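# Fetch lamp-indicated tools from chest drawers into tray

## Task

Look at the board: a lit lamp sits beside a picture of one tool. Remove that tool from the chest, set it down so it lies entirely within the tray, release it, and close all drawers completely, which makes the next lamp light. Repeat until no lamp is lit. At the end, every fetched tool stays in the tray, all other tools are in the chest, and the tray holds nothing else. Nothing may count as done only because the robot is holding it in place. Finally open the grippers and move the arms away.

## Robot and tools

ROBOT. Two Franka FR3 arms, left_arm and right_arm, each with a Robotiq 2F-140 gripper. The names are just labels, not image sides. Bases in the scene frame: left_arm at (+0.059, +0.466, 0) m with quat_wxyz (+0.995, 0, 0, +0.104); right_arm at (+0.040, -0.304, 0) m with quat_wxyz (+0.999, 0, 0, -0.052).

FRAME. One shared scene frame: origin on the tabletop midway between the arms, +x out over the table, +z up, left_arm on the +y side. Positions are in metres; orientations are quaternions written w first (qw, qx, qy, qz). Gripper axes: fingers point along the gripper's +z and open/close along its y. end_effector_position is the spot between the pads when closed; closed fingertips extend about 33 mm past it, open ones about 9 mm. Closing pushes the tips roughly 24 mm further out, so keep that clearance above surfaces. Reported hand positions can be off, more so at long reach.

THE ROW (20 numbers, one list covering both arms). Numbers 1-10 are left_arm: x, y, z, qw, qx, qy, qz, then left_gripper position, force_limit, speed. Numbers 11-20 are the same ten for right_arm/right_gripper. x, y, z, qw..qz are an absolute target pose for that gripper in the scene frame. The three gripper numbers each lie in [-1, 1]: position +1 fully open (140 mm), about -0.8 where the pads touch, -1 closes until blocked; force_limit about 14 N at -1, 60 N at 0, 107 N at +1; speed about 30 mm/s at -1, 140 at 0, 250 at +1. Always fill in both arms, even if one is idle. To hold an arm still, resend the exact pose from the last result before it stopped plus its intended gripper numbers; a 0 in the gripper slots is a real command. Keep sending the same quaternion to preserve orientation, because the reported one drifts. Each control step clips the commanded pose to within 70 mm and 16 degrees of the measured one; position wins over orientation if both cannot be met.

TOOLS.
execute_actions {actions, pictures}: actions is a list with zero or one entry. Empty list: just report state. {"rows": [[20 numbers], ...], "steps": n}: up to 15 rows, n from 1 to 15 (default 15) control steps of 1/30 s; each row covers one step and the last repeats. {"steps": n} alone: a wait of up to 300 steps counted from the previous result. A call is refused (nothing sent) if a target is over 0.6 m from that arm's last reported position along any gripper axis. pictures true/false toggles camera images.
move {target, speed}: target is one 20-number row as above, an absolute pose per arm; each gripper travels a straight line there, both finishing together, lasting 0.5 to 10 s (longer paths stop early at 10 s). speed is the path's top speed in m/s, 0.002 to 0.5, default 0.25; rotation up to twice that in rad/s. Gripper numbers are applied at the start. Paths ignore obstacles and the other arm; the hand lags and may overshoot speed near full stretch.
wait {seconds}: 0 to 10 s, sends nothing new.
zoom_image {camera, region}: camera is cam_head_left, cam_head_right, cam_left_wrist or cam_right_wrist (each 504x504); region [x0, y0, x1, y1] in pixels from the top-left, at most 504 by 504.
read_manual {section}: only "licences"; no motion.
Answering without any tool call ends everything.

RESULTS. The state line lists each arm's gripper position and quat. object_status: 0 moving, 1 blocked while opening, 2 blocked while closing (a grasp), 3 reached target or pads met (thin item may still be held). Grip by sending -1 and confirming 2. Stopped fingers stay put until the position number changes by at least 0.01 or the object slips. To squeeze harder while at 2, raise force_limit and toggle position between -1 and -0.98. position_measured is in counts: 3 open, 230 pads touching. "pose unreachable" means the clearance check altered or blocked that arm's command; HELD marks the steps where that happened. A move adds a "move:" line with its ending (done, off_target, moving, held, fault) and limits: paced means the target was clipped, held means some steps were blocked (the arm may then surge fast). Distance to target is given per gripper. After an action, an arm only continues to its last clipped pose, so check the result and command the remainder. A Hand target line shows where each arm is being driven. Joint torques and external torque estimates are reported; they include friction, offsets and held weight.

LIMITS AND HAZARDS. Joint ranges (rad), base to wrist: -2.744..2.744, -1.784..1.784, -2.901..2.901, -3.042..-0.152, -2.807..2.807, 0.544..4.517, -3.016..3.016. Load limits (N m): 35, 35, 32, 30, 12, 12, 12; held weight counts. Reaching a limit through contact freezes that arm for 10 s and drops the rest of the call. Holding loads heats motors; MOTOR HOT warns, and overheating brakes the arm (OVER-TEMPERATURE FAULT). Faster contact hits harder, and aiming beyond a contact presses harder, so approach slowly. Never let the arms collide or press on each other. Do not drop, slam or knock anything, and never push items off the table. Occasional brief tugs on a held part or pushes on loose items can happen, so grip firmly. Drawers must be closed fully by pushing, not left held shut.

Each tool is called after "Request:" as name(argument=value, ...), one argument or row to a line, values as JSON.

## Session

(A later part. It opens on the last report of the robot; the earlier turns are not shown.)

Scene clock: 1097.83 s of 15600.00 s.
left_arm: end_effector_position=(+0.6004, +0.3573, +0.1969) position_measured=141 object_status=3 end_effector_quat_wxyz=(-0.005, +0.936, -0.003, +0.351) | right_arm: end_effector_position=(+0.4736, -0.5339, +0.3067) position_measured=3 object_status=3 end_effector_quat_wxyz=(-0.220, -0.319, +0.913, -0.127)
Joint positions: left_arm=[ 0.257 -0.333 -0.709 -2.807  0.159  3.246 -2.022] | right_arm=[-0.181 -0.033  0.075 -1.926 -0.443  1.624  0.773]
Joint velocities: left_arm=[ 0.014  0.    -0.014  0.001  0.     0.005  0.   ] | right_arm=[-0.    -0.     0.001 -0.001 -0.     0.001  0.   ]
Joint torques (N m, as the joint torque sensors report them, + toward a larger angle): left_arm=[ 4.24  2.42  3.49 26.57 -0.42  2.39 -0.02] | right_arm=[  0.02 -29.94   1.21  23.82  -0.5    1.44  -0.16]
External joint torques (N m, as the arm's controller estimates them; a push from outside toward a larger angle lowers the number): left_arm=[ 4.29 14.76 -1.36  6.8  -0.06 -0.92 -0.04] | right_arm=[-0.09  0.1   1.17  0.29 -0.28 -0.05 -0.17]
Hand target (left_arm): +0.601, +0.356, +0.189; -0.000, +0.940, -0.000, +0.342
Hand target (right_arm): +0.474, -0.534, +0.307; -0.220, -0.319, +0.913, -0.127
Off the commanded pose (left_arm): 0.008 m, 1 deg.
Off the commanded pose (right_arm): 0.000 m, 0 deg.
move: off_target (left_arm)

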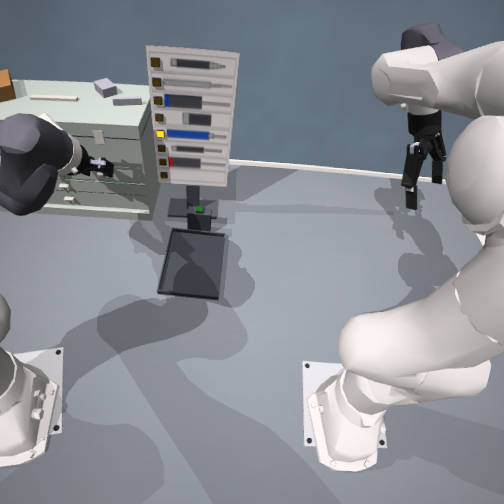

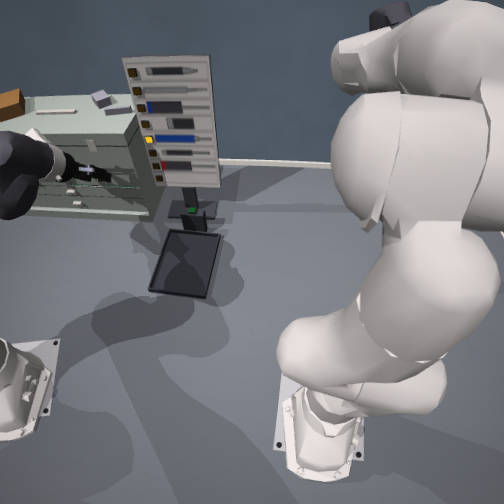

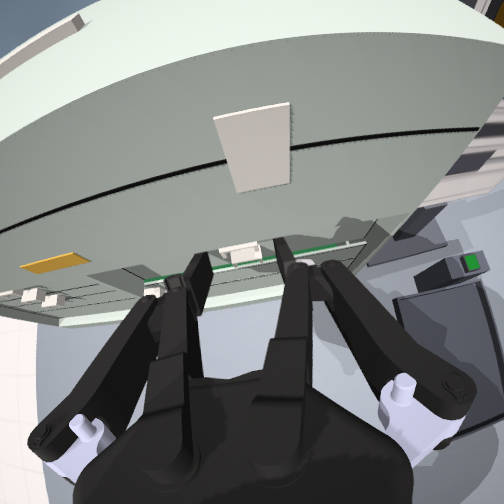

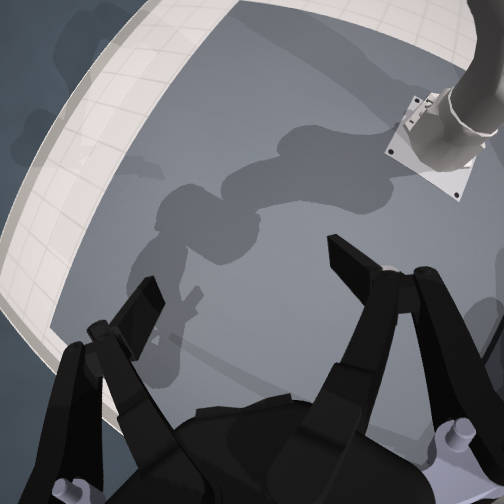

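Request:
move(
  target=[0.594,0.356,0.201,0,0.94,0,0.342,-0.1,0,0,0.4736,-0.5339,0.3067,-0.220,-0.319,0.913,-0.127,1,0,0],
  speed=0.02,
)

Request:
execute_actions(
  actions=[
    {"rows":[[0.592,0.356,0.203,0,0.94,0,0.342,-1,0,-0.5,0.4736,-0.5339,0.3067,-0.220,-0.319,0.913,-0.127,1,0,0]],"steps":15},
  ],
)

Scene clock: 1114.10 s of 15600.00 s.
left_arm: end_effector_position=(+0.5923, +0.3574, +0.1981) position_measured=141 object_status=3 end_effector_quat_wxyz=(-0.000, +0.941, +0.002, +0.340) | right_arm: end_effector_position=(+0.4736, -0.5339, +0.3067) position_measured=3 object_status=3 end_effector_quat_wxyz=(-0.220, -0.319, +0.913, -0.127)
Joint positions: left_arm=[ 0.143 -0.345 -0.596 -2.815  0.157  3.2   -2.019] | right_arm=[-0.181 -0.033  0.075 -1.926 -0.443  1.624  0.773]
Joint velocities: left_arm=[-0.028  0.001  0.027  0.002  0.001 -0.018 -0.001] | right_arm=[ 0.001  0.    -0.    -0.    -0.001 -0.     0.001]
Joint torques (N m, as the joint torque sensors report them, + toward a larger angle): left_arm=[ -1.97 -14.43   5.59  23.03  -0.32   3.53   0.15] | right_arm=[ -0.48 -29.69   0.98  23.6   -0.49   1.5   -0.15]
External joint torques (N m, as the arm's controller estimates them; a push from outside toward a larger angle lowers the number): left_arm=[-1.91 -1.    1.43  2.93 -0.08  0.22  0.13] | right_arm=[-0.52  0.43  1.01  0.06 -0.27  0.01 -0.16]
Hand target (left_arm): +0.594, +0.355, +0.201; +0.001, +0.940, -0.000, +0.342
Hand target (right_arm): +0.474, -0.534, +0.307; -0.220, -0.319, +0.913, -0.127
Off the commanded pose (left_arm): 0.004 m, 0 deg.
Off the commanded pose (right_arm): 0.000 m, 0 deg.
After step 90, 12.50 s passed at rest.
move: off_target (left_arm)

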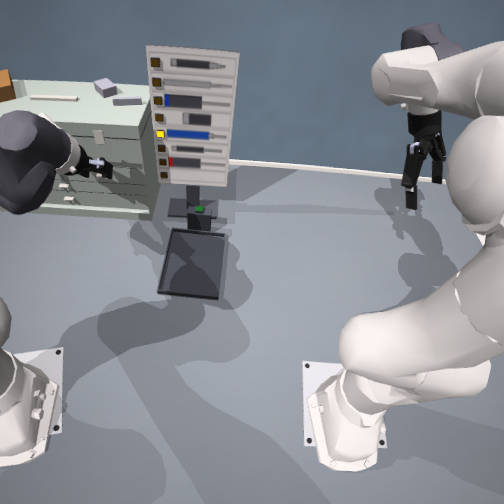

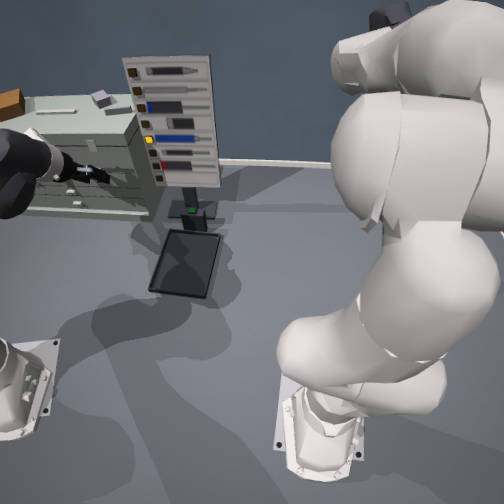

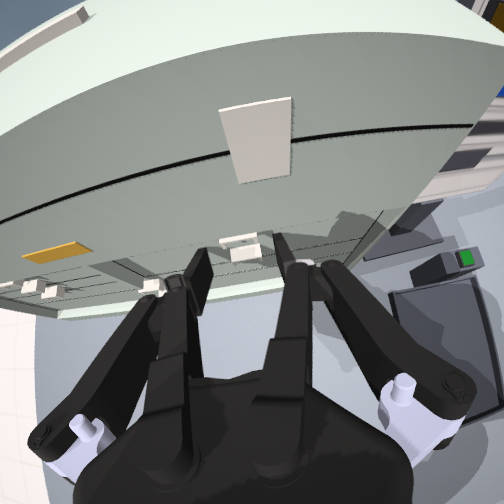

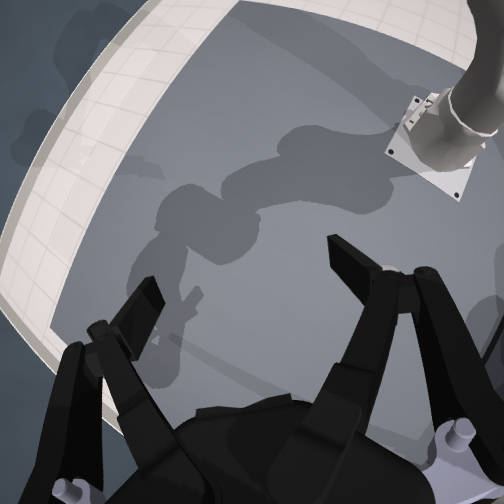

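Scene clock: 1114.60 s of 15600.00 s.
left_arm: end_effector_position=(+0.5908, +0.3520, +0.2013) position_measured=205 object_status=0 end_effector_quat_wxyz=(+0.001, +0.940, -0.003, +0.341) | right_arm: end_effector_position=(+0.4736, -0.5339, +0.3067) position_measured=3 object_status=3 end_effector_quat_wxyz=(-0.220, -0.319, +0.913, -0.127)
Joint positions: left_arm=[ 0.115 -0.353 -0.579 -2.816  0.157  3.193 -2.018] | right_arm=[-0.181 -0.033  0.075 -1.926 -0.443  1.624  0.773]
Joint velocities: left_arm=[-0.002  0.     0.002  0.     0.    -0.001 -0.   ] | right_arm=[-0.     0.001 -0.001 -0.    -0.    -0.    -0.   ]
Joint torques (N m, as the joint torque sensors report them, + toward a larger angle): left_arm=[  1.04 -15.52   8.31  21.77  -0.35   3.21   0.09] | right_arm=[ -0.37 -30.11   0.73  23.95  -0.51   1.46  -0.11]
External joint torques (N m, as the arm's controller estimates them; a push from outside toward a larger angle lowers the number): left_arm=[ 0.98 -2.    4.    1.45 -0.08 -0.12  0.07] | right_arm=[-0.38  0.03  0.79  0.38 -0.29 -0.03 -0.11]
Hand target (left_arm): +0.592, +0.356, +0.203; +0.000, +0.940, +0.000, +0.342
Hand target (right_arm): +0.474, -0.534, +0.307; -0.220, -0.319, +0.913, -0.127
Off the commanded pose (left_arm): 0.004 m, 0 deg.
Off the commanded pose (right_arm): 0.000 m, 0 deg.
Steps of this call (steps 1 to 15: all 15 steps of this action). Readings (end_effector_position | what the end effector reports):
1: left_arm (+0.5921, +0.3571, +0.1986) | right_arm (+0.4736, -0.5339, +0.3067) | left_arm position_measured=141 object_status=0 | right_arm position_measured=3 object_status=3
2: left_arm (+0.5919, +0.3564, +0.1996) | right_arm (+0.4736, -0.5339, +0.3067) | left_arm position_measured=145 object_status=0 | right_arm position_measured=3 object_status=3
4: left_arm (+0.5916, +0.3548, +0.2008) | right_arm (+0.4736, -0.5339, +0.3067) | left_arm position_measured=155 object_status=0 | right_arm position_measured=3 object_status=3
8: left_arm (+0.5912, +0.3524, +0.2015) | right_arm (+0.4736, -0.5339, +0.3067) | left_arm position_measured=173 object_status=0 | right_arm position_measured=3 object_status=3
15: the state above

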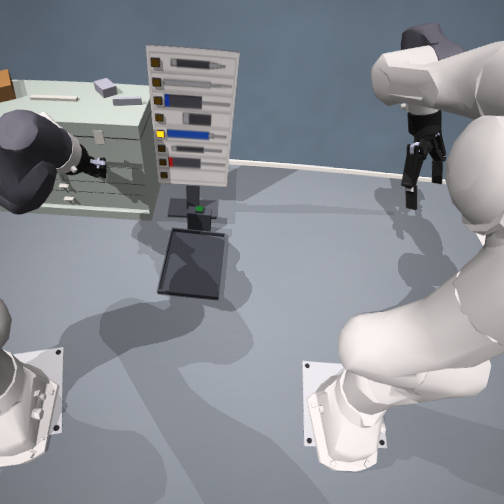

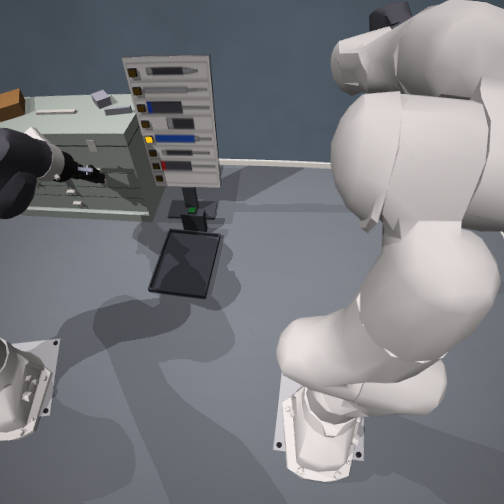

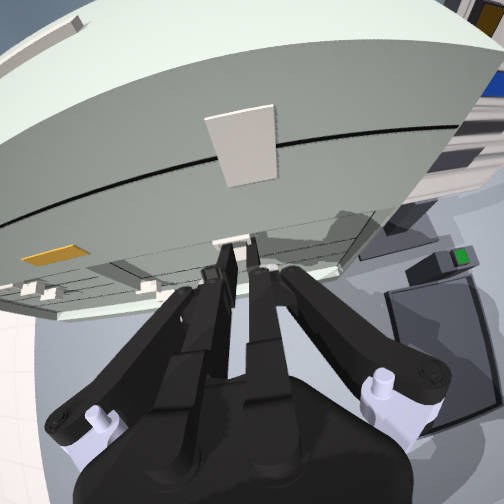

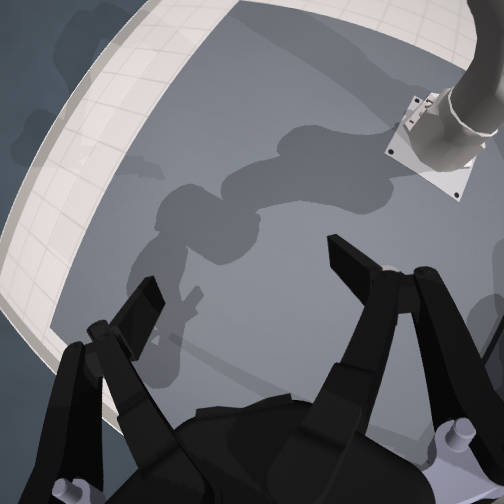

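Request:
execute_actions(
  actions=[
    {"rows":[[0.590,0.355,0.204,0,0.94,0,0.342,-0.15,0,0,0.4736,-0.5339,0.3067,-0.220,-0.319,0.913,-0.127,1,0,0]],"steps":15},
  ],
  pictures=false,
)

Request:
execute_actions(
  actions=[
    {"rows":[[0.593,0.355,0.204,0,0.94,0,0.342,-0.15,0,0,0.4736,-0.5339,0.3067,-0.220,-0.319,0.913,-0.127,1,0,0],[0.595,0.355,0.204,0,0.94,0,0.342,-0.15,0,0,0.4736,-0.5339,0.3067,-0.220,-0.319,0.913,-0.127,1,0,0],[0.597,0.355,0.204,0,0.94,0,0.342,-0.15,0,0,0.4736,-0.5339,0.3067,-0.220,-0.319,0.913,-0.127,1,0,0],[0.599,0.355,0.204,0,0.94,0,0.342,-0.15,0,0,0.4736,-0.5339,0.3067,-0.220,-0.319,0.913,-0.127,1,0,0]],"steps":15},
  ],
)

Request:
zoom_image(
  camera="cam_left_wrist",
  region=[150,170,330,310],
)

Scene clock: 1129.70 s of 15600.00 s.
left_arm: end_effector_position=(+0.5902, +0.3551, +0.2036) position_measured=148 object_status=0 end_effector_quat_wxyz=(-0.000, +0.940, -0.001, +0.342) | right_arm: end_effector_position=(+0.4736, -0.5339, +0.3067) position_measured=3 object_status=3 end_effector_quat_wxyz=(-0.220, -0.319, +0.913, -0.127)
Joint positions: left_arm=[ 0.107 -0.362 -0.567 -2.819  0.156  3.188 -2.018] | right_arm=[-0.181 -0.033  0.075 -1.926 -0.443  1.624  0.773]
Joint velocities: left_arm=[-0.001  0.001  0.001 -0.    -0.    -0.     0.001] | right_arm=[-0.001  0.001 -0.     0.     0.001 -0.    -0.002]
Joint torques (N m, as the joint torque sensors report them, + toward a larger angle): left_arm=[ -1.2  -14.9    6.58  20.55  -0.58   3.14   0.  ] | right_arm=[ -0.38 -29.37   1.03  23.72  -0.5    1.47  -0.08]
External joint torques (N m, as the arm's controller estimates them; a push from outside toward a larger angle lowers the number): left_arm=[-1.19 -1.45  2.33  0.15 -0.33 -0.19 -0.02] | right_arm=[-0.37  0.79  1.12  0.1  -0.27 -0.03 -0.09]
Hand target (left_arm): +0.590, +0.355, +0.204; +0.000, +0.940, +0.000, +0.342
Hand target (right_arm): +0.474, -0.534, +0.307; -0.220, -0.319, +0.913, -0.127
Off the commanded pose (left_arm): 0.000 m, 0 deg.
Off the commanded pose (right_arm): 0.000 m, 0 deg.
Steps of this call (steps 1 to 90: nothing new was sent; then 11.60 s passed at rest; steps 91 to 105: all 15 steps of this action). Readings (end_effector_position | what the end effector reports):
91: left_arm (+0.5907, +0.3529, +0.2017) | right_arm (+0.4736, -0.5339, +0.3067) | left_arm position_measured=233 object_status=0 | right_arm position_measured=3 object_status=3
92: left_arm (+0.5906, +0.3535, +0.2024) | right_arm (+0.4736, -0.5339, +0.3067) | left_arm position_measured=231 object_status=0 | right_arm position_measured=3 object_status=3
94: left_arm (+0.5901, +0.3548, +0.2025) | right_arm (+0.4736, -0.5339, +0.3067) | left_arm position_measured=211 object_status=0 | right_arm position_measured=3 object_status=3
98: left_arm (+0.5901, +0.3552, +0.2032) | right_arm (+0.4736, -0.5339, +0.3067) | left_arm position_measured=181 object_status=0 | right_arm position_measured=3 object_status=3
105: the state above

Scene clock: 1130.20 s of 15600.00 s.
left_arm: end_effector_position=(+0.5959, +0.3546, +0.2037) position_measured=148 object_status=3 end_effector_quat_wxyz=(-0.002, +0.940, -0.003, +0.342) | right_arm: end_effector_position=(+0.4736, -0.5339, +0.3067) position_measured=3 object_status=3 end_effector_quat_wxyz=(-0.220, -0.319, +0.913, -0.127)
Joint positions: left_arm=[ 0.141 -0.348 -0.597 -2.801  0.162  3.188 -2.018] | right_arm=[-0.181 -0.033  0.075 -1.926 -0.443  1.624  0.773]
Joint velocities: left_arm=[ 0.004 -0.    -0.005  0.001 -0.     0.     0.001] | right_arm=[-0.001 -0.     0.001 -0.     0.     0.001 -0.001]
Joint torques (N m, as the joint torque sensors report them, + toward a larger angle): left_arm=[ 2.86 -8.08  5.17 26.18 -0.27  3.57 -0.03] | right_arm=[ -0.68 -29.5    0.89  23.65  -0.48   1.47  -0.12]
External joint torques (N m, as the arm's controller estimates them; a push from outside toward a larger angle lowers the number): left_arm=[ 2.88  5.49  0.81  5.74 -0.01  0.24 -0.05] | right_arm=[-0.66  0.73  0.98  0.   -0.25 -0.02 -0.12]
Hand target (left_arm): +0.599, +0.355, +0.204; -0.000, +0.940, -0.000, +0.342
Hand target (right_arm): +0.474, -0.534, +0.307; -0.220, -0.319, +0.913, -0.127
Off the commanded pose (left_arm): 0.003 m, 0 deg.
Off the commanded pose (right_arm): 0.000 m, 0 deg.
Steps of this call (steps 1 to 15: all 15 steps of this action). Readings (end_effector_position | what the end effector reports):
1: left_arm (+0.5907, +0.3550, +0.2037) | right_arm (+0.4736, -0.5339, +0.3067) | left_arm position_measured=148 object_status=0 | right_arm position_measured=3 object_status=3
2: left_arm (+0.5917, +0.3549, +0.2039) | right_arm (+0.4736, -0.5339, +0.3067) | left_arm position_measured=148 object_status=0 | right_arm position_measured=3 object_status=3
4: left_arm (+0.5940, +0.3547, +0.2037) | right_arm (+0.4736, -0.5339, +0.3067) | left_arm position_measured=148 object_status=3 | right_arm position_measured=3 object_status=3
8: left_arm (+0.5957, +0.3546, +0.2037) | right_arm (+0.4736, -0.5339, +0.3067) | left_arm position_measured=148 object_status=3 | right_arm position_measured=3 object_status=3
15: the state above

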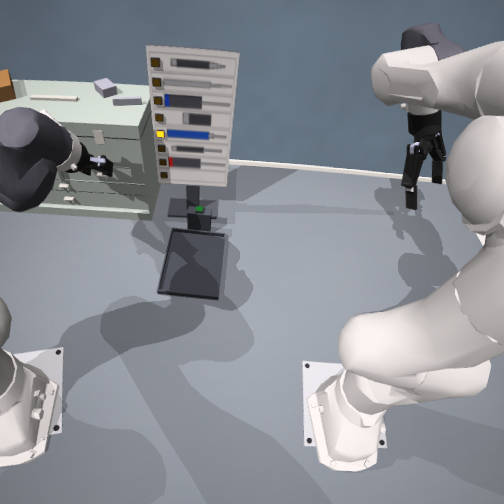

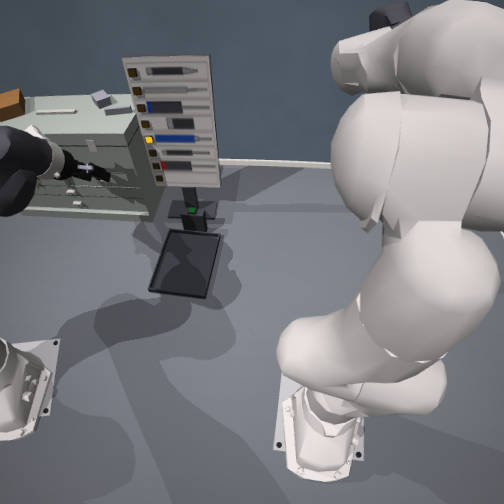

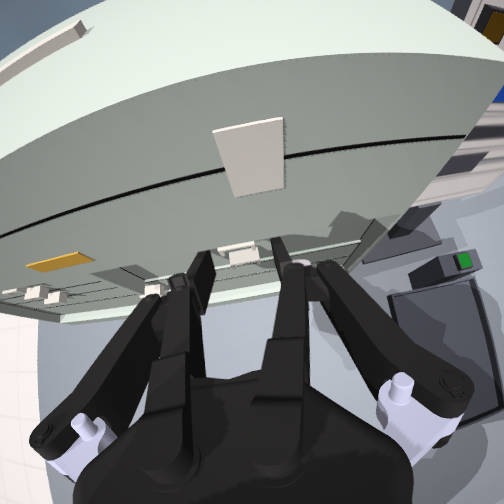

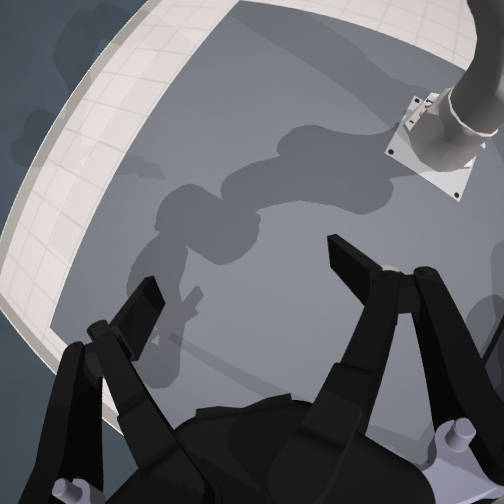

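Region (150, 170, 330, 310) of cam_left_wrist's 504x504 image, scaled by 2.800, with more detail than that image has.

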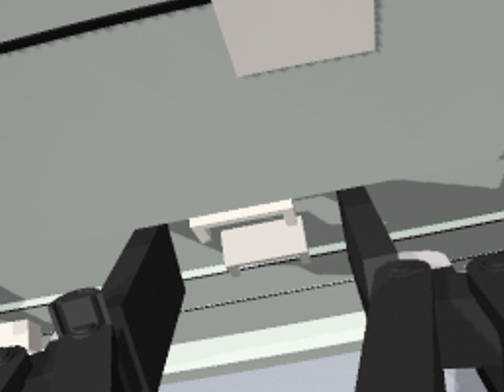

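Request:
execute_actions(
  actions=[
    {"rows":[[0.593,0.355,0.205,0,0.94,0,0.342,-1,0,-0.5,0.4736,-0.5339,0.3067,-0.220,-0.319,0.913,-0.127,1,0,0]],"steps":15},
  ],
)

Scene clock: 1137.93 s of 15600.00 s.
left_arm: end_effector_position=(+0.5922, +0.3548, +0.2046) position_measured=195 object_status=0 end_effector_quat_wxyz=(-0.001, +0.940, -0.002, +0.342) | right_arm: end_effector_position=(+0.4736, -0.5339, +0.3067) position_measured=3 object_status=3 end_effector_quat_wxyz=(-0.220, -0.319, +0.913, -0.127)
Joint positions: left_arm=[ 0.113 -0.359 -0.571 -2.812  0.16   3.183 -2.017] | right_arm=[-0.181 -0.033  0.075 -1.926 -0.443  1.624  0.773]
Joint velocities: left_arm=[-0.002  0.001  0.001 -0.001  0.002 -0.001  0.003] | right_arm=[-0.    -0.001  0.    -0.001  0.001  0.    -0.   ]
Joint torques (N m, as the joint torque sensors report them, + toward a larger angle): left_arm=[ -0.98 -12.55   6.67  22.17  -0.73   3.47  -0.08] | right_arm=[  0.03 -29.85   0.64  23.9   -0.55   1.51  -0.13]
External joint torques (N m, as the arm's controller estimates them; a push from outside toward a larger angle lowers the number): left_arm=[-0.99  0.91  2.39  1.77 -0.48  0.16 -0.09] | right_arm=[ 0.14  0.26  0.83  0.37 -0.32  0.03 -0.14]
Hand target (left_arm): +0.593, +0.355, +0.205; +0.000, +0.940, -0.000, +0.342
Hand target (right_arm): +0.474, -0.534, +0.307; -0.220, -0.319, +0.913, -0.127
Off the commanded pose (left_arm): 0.001 m, 0 deg.
Off the commanded pose (right_arm): 0.000 m, 0 deg.
Steps of this call (steps 1 to 90: nothing new was sent; then 4.23 s passed at rest; steps 91 to 105: all 15 steps of this action). Readings (end_effector_position | what the end effector reports):
91: left_arm (+0.5950, +0.3538, +0.2041) | right_arm (+0.4736, -0.5339, +0.3067) | left_arm position_measured=148 object_status=0 | right_arm position_measured=3 object_status=3
92: left_arm (+0.5938, +0.3522, +0.2043) | right_arm (+0.4736, -0.5339, +0.3067) | left_arm position_measured=152 object_status=0 | right_arm position_measured=3 object_status=3
94: left_arm (+0.5926, +0.3499, +0.2047) | right_arm (+0.4736, -0.5339, +0.3067) | left_arm position_measured=161 object_status=0 | right_arm position_measured=3 object_status=3
98: left_arm (+0.5922, +0.3531, +0.2045) | right_arm (+0.4736, -0.5339, +0.3067) | left_arm position_measured=180 object_status=0 | right_arm position_measured=3 object_status=3
105: the state above

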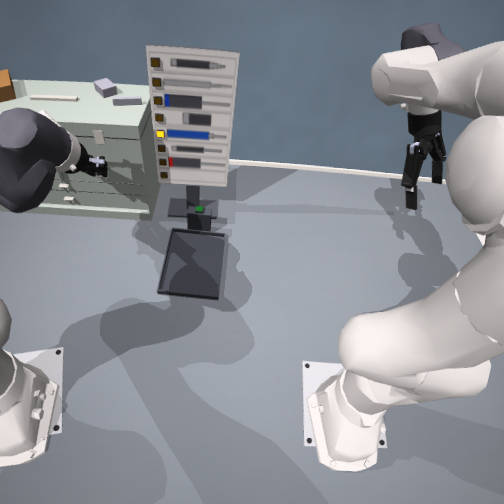

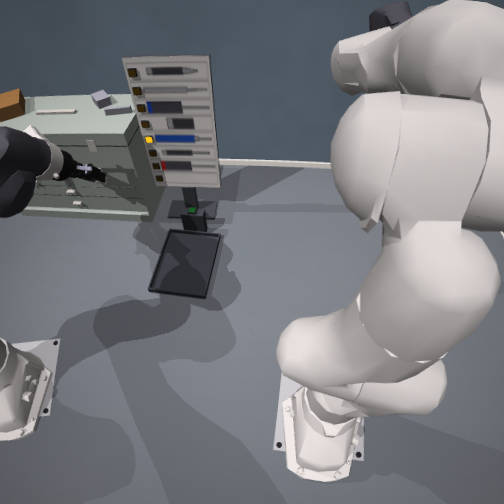

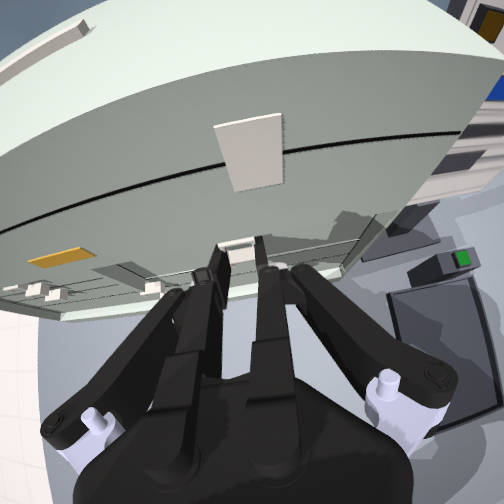

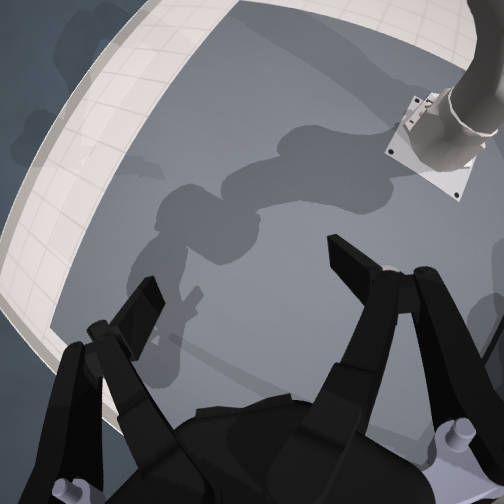

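Request:
move(
  target=[0.548,0.355,0.205,0,0.94,0,0.342,-1,0,-0.5,0.4736,-0.5339,0.3067,-0.220,-0.319,0.913,-0.127,1,0,0],
  speed=0.04,
)

Scene clock: 1144.07 s of 15600.00 s.
left_arm: end_effector_position=(+0.5488, +0.3559, +0.2046) position_measured=196 object_status=2 end_effector_quat_wxyz=(+0.000, +0.940, -0.000, +0.342) | right_arm: end_effector_position=(+0.4736, -0.5339, +0.3067) position_measured=3 object_status=3 end_effector_quat_wxyz=(-0.220, -0.319, +0.913, -0.127)
Joint positions: left_arm=[-0.059 -0.494 -0.449 -2.938  0.122  3.158 -2.017] | right_arm=[-0.181 -0.033  0.075 -1.926 -0.443  1.624  0.773]
Joint velocities: left_arm=[-0.007 -0.004  0.005 -0.001 -0.004 -0.006 -0.002] | right_arm=[-0.001  0.    -0.    -0.    -0.    -0.001 -0.002]
Joint torques (N m, as the joint torque sensors report them, + toward a larger angle): left_arm=[ -2.62 -11.88   5.54  20.18  -0.76   3.27  -0.1 ] | right_arm=[ -0.19 -29.63   0.63  23.6   -0.51   1.46  -0.1 ]
External joint torques (N m, as the arm's controller estimates them; a push from outside toward a larger angle lowers the number): left_arm=[-2.67 -1.35  1.52 -0.47 -0.55 -0.06 -0.11] | right_arm=[-0.08  0.51  0.81 -0.01 -0.28 -0.03 -0.1 ]
Hand target (left_arm): +0.548, +0.354, +0.205; +0.002, +0.940, +0.000, +0.342
Hand target (right_arm): +0.474, -0.534, +0.307; -0.220, -0.319, +0.913, -0.127
Off the commanded pose (left_arm): 0.001 m, 0 deg.
Off the commanded pose (right_arm): 0.000 m, 0 deg.
After step 90, 1.73 s passed at rest.
move: done

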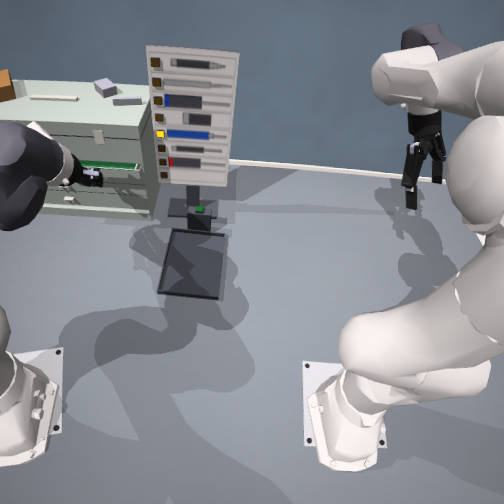

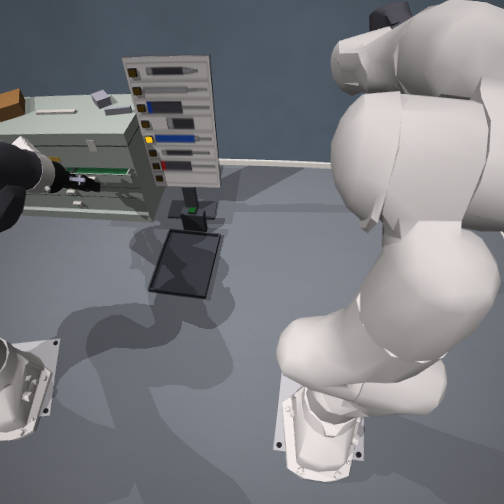

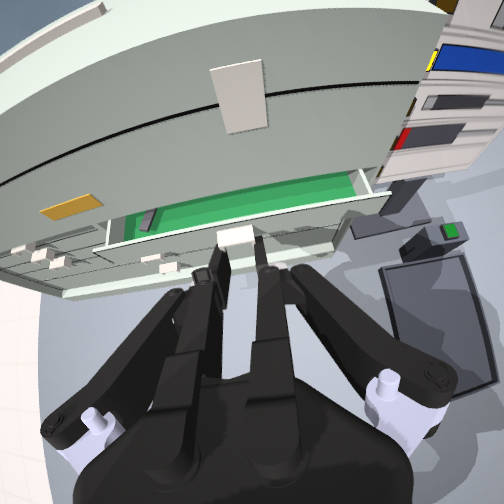

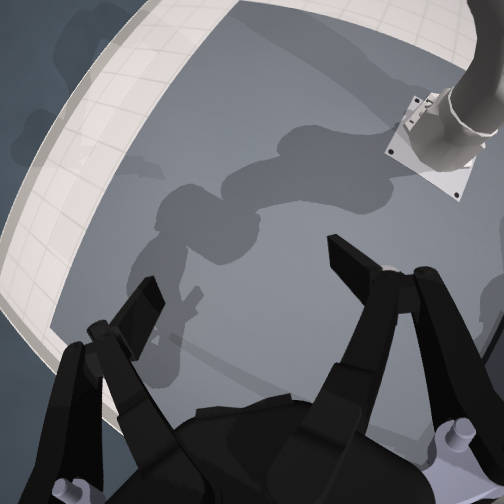

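Request:
execute_actions(
  actions=[
    {"rows":[[0.548,0.355,0.205,0,0.94,0,0.342,-0.15,0,0,0.4736,-0.5339,0.3067,-0.220,-0.319,0.913,-0.127,1,0,0]],"steps":10},
  ],
  pictures=false,
)

Request:
move(
  target=[0.558,0.355,0.214,0,0.994,0,0.105,-0.15,0,0,0.4736,-0.5339,0.3067,-0.220,-0.319,0.913,-0.127,1,0,0],
  speed=0.15,
)

Request:
execute_actions(
  actions=[
    {"rows":[[0.558,0.355,0.214,0,0.994,0,0.105,-1,0,-0.5,0.4736,-0.5339,0.3067,-0.220,-0.319,0.913,-0.127,1,0,0]],"steps":15},
  ],
)

Scene clock: 1158.83 s of 15600.00 s.
left_arm: end_effector_position=(+0.5485, +0.3550, +0.2053) position_measured=148 object_status=0 end_effector_quat_wxyz=(-0.000, +0.940, -0.001, +0.342) | right_arm: end_effector_position=(+0.4736, -0.5339, +0.3067) position_measured=3 object_status=3 end_effector_quat_wxyz=(-0.220, -0.319, +0.913, -0.127)
Joint positions: left_arm=[-0.059 -0.497 -0.451 -2.939  0.121  3.157 -2.017] | right_arm=[-0.181 -0.033  0.075 -1.926 -0.443  1.624  0.773]
Joint velocities: left_arm=[-0.002 -0.    -0.001 -0.001 -0.001  0.001  0.001] | right_arm=[-0.001 -0.001 -0.002 -0.001 -0.    -0.001 -0.001]
Joint torques (N m, as the joint torque sensors report them, + toward a larger angle): left_arm=[ -0.02 -12.07   4.08  20.95  -0.61   3.19  -0.17] | right_arm=[ -0.08 -29.54   0.85  23.35  -0.52   1.46  -0.09]
External joint torques (N m, as the arm's controller estimates them; a push from outside toward a larger angle lowers the number): left_arm=[ 0.02 -1.56  0.09  0.29 -0.41 -0.15 -0.18] | right_arm=[ 0.02  0.59  1.02 -0.22 -0.29 -0.01 -0.1 ]
Hand target (left_arm): +0.548, +0.355, +0.205; +0.000, +0.940, +0.000, +0.342
Hand target (right_arm): +0.474, -0.534, +0.307; -0.220, -0.319, +0.913, -0.127
Off the commanded pose (left_arm): 0.001 m, 0 deg.
Off the commanded pose (right_arm): 0.000 m, 0 deg.
Steps of this call (steps 1 to 90: nothing new was sent; then 11.43 s passed at rest; steps 91 to 100: all 10 steps of this action). Readings (end_effector_position | what the end effector reports):
91: left_arm (+0.5486, +0.3558, +0.2046) | right_arm (+0.4736, -0.5339, +0.3067) | left_arm position_measured=196 object_status=0 | right_arm position_measured=3 object_status=3
92: left_arm (+0.5485, +0.3556, +0.2046) | right_arm (+0.4736, -0.5339, +0.3067) | left_arm position_measured=194 object_status=0 | right_arm position_measured=3 object_status=3
94: left_arm (+0.5485, +0.3553, +0.2050) | right_arm (+0.4736, -0.5339, +0.3067) | left_arm position_measured=174 object_status=0 | right_arm position_measured=3 object_status=3
98: left_arm (+0.5485, +0.3551, +0.2053) | right_arm (+0.4736, -0.5339, +0.3067) | left_arm position_measured=149 object_status=0 | right_arm position_measured=3 object_status=3
100: the state above

Scene clock: 1161.33 s of 15600.00 s.
left_arm: end_effector_position=(+0.5556, +0.3520, +0.2154) position_measured=148 object_status=3 end_effector_quat_wxyz=(-0.001, +0.994, +0.001, +0.105) | right_arm: end_effector_position=(+0.4736, -0.5339, +0.3067) position_measured=3 object_status=3 end_effector_quat_wxyz=(-0.220, -0.319, +0.913, -0.127)
Joint positions: left_arm=[-0.323 -0.268 -0.131 -2.441  0.027  2.378 -1.836] | right_arm=[-0.181 -0.033  0.075 -1.926 -0.443  1.624  0.773]
Joint velocities: left_arm=[-0.     0.    -0.     0.001 -0.002 -0.013  0.014] | right_arm=[ 0.     0.001  0.    -0.     0.001  0.001  0.001]
Joint torques (N m, as the joint torque sensors report them, + toward a larger angle): left_arm=[ -1.14 -21.77   2.42  25.71   0.22   2.52   0.29] | right_arm=[ -0.41 -29.38   0.78  23.48  -0.52   1.44  -0.14]
External joint torques (N m, as the arm's controller estimates them; a push from outside toward a larger angle lowers the number): left_arm=[-1.13  0.24  1.72  1.99 -0.5  -0.43  0.29] | right_arm=[-0.41  0.61  0.85 -0.03 -0.3  -0.05 -0.15]
Hand target (left_arm): +0.555, +0.351, +0.215; -0.001, +0.995, -0.002, +0.103
Hand target (right_arm): +0.474, -0.534, +0.307; -0.220, -0.319, +0.913, -0.127
Off the commanded pose (left_arm): 0.004 m, 0 deg.
Off the commanded pose (right_arm): 0.000 m, 0 deg.
move: off_target (left_arm)

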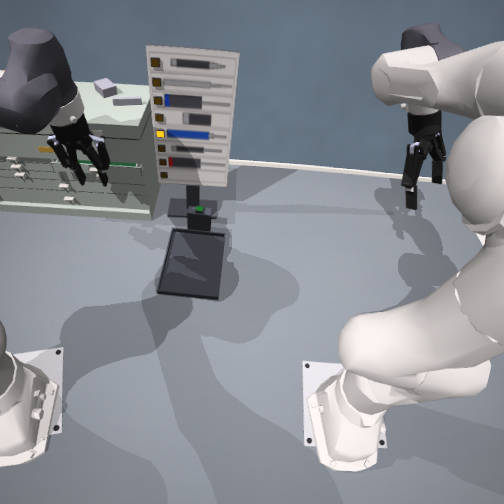

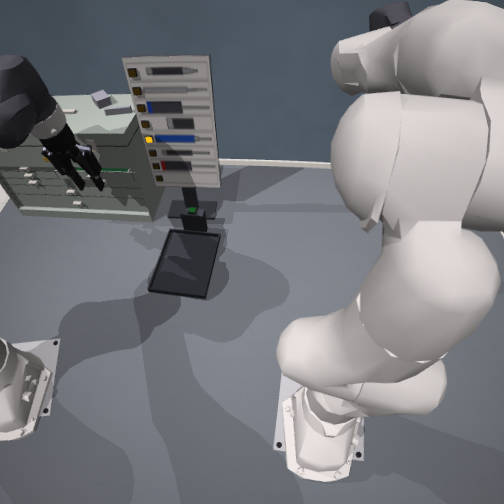

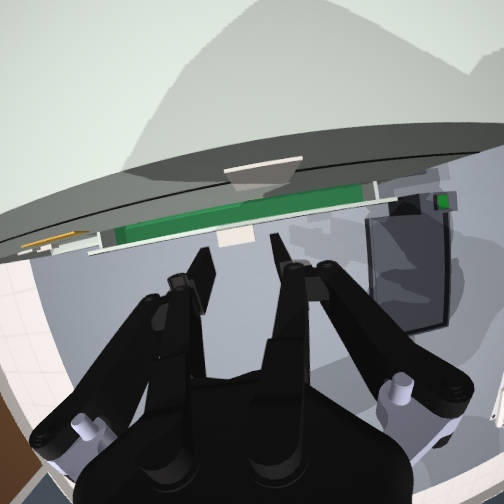

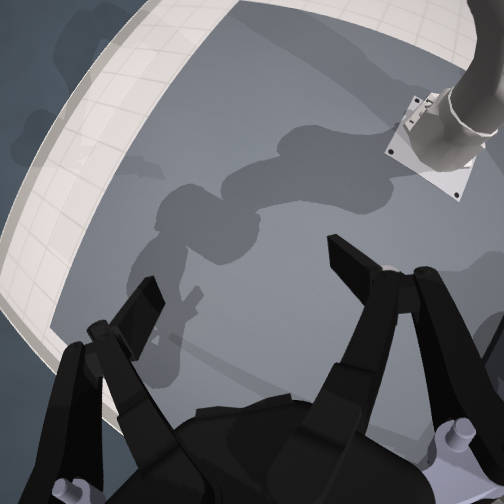

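Scene clock: 1161.83 s of 15600.00 s.
left_arm: end_effector_position=(+0.5567, +0.3550, +0.2135) position_measured=212 object_status=0 end_effector_quat_wxyz=(-0.001, +0.995, +0.002, +0.104) | right_arm: end_effector_position=(+0.4736, -0.5339, +0.3067) position_measured=3 object_status=3 end_effector_quat_wxyz=(-0.220, -0.319, +0.913, -0.127)
Joint positions: left_arm=[-0.323 -0.263 -0.124 -2.441  0.027  2.381 -1.83 ] | right_arm=[-0.181 -0.033  0.075 -1.926 -0.443  1.624  0.773]
Joint velocities: left_arm=[0.001 0.001 0.001 0.    0.    0.001 0.003] | right_arm=[-0.     0.    -0.    -0.     0.001 -0.    -0.001]
Joint torques (N m, as the joint torque sensors report them, + toward a larger angle): left_arm=[ -0.17 -22.45   2.8   25.33   0.36   3.38   0.24] | right_arm=[ -0.29 -29.71   0.98  23.85  -0.47   1.46  -0.13]
External joint torques (N m, as the arm's controller estimates them; a push from outside toward a larger angle lowers the number): left_arm=[-0.25 -0.39  2.06  1.72 -0.36  0.44  0.24] | right_arm=[-0.27  0.42  1.07  0.26 -0.24 -0.03 -0.14]
Hand target (left_arm): +0.558, +0.355, +0.214; +0.000, +0.994, -0.000, +0.105
Hand target (right_arm): +0.474, -0.534, +0.307; -0.220, -0.319, +0.913, -0.127
Off the commanded pose (left_arm): 0.001 m, 0 deg.
Off the commanded pose (right_arm): 0.000 m, 0 deg.
Steps of this call (steps 1 to 15: all 15 steps of this action). Readings (end_effector_position | what the end effector reports):
1: left_arm (+0.5559, +0.3523, +0.2152) | right_arm (+0.4736, -0.5339, +0.3067) | left_arm position_measured=148 object_status=0 | right_arm position_measured=3 object_status=3
2: left_arm (+0.5560, +0.3528, +0.2147) | right_arm (+0.4736, -0.5339, +0.3067) | left_arm position_measured=152 object_status=0 | right_arm position_measured=3 object_status=3
4: left_arm (+0.5562, +0.3538, +0.2139) | right_arm (+0.4736, -0.5339, +0.3067) | left_arm position_measured=161 object_status=0 | right_arm position_measured=3 object_status=3
8: left_arm (+0.5565, +0.3547, +0.2134) | right_arm (+0.4736, -0.5339, +0.3067) | left_arm position_measured=180 object_status=0 | right_arm position_measured=3 object_status=3
15: the state above

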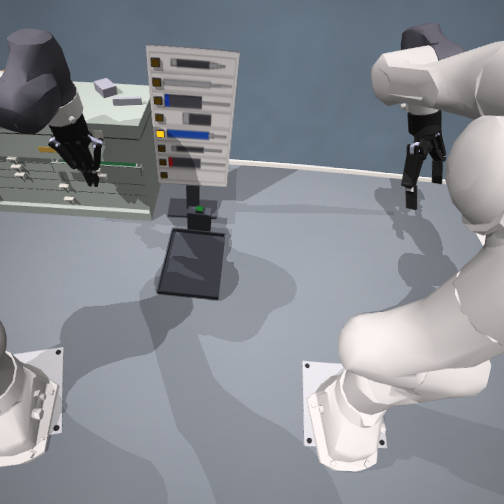

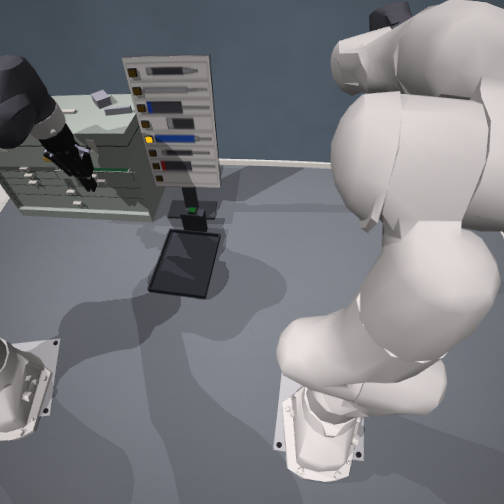

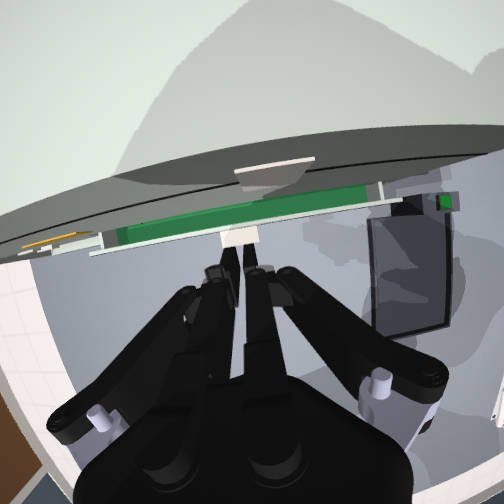

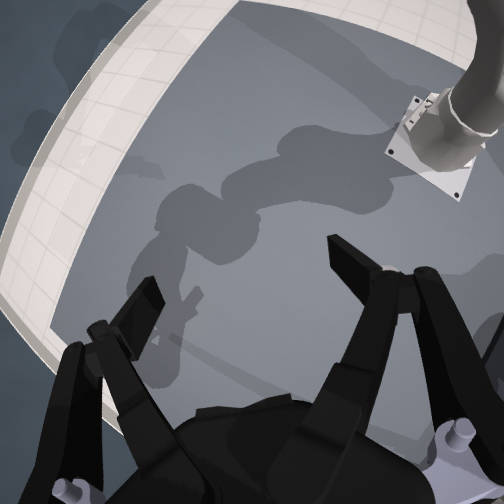

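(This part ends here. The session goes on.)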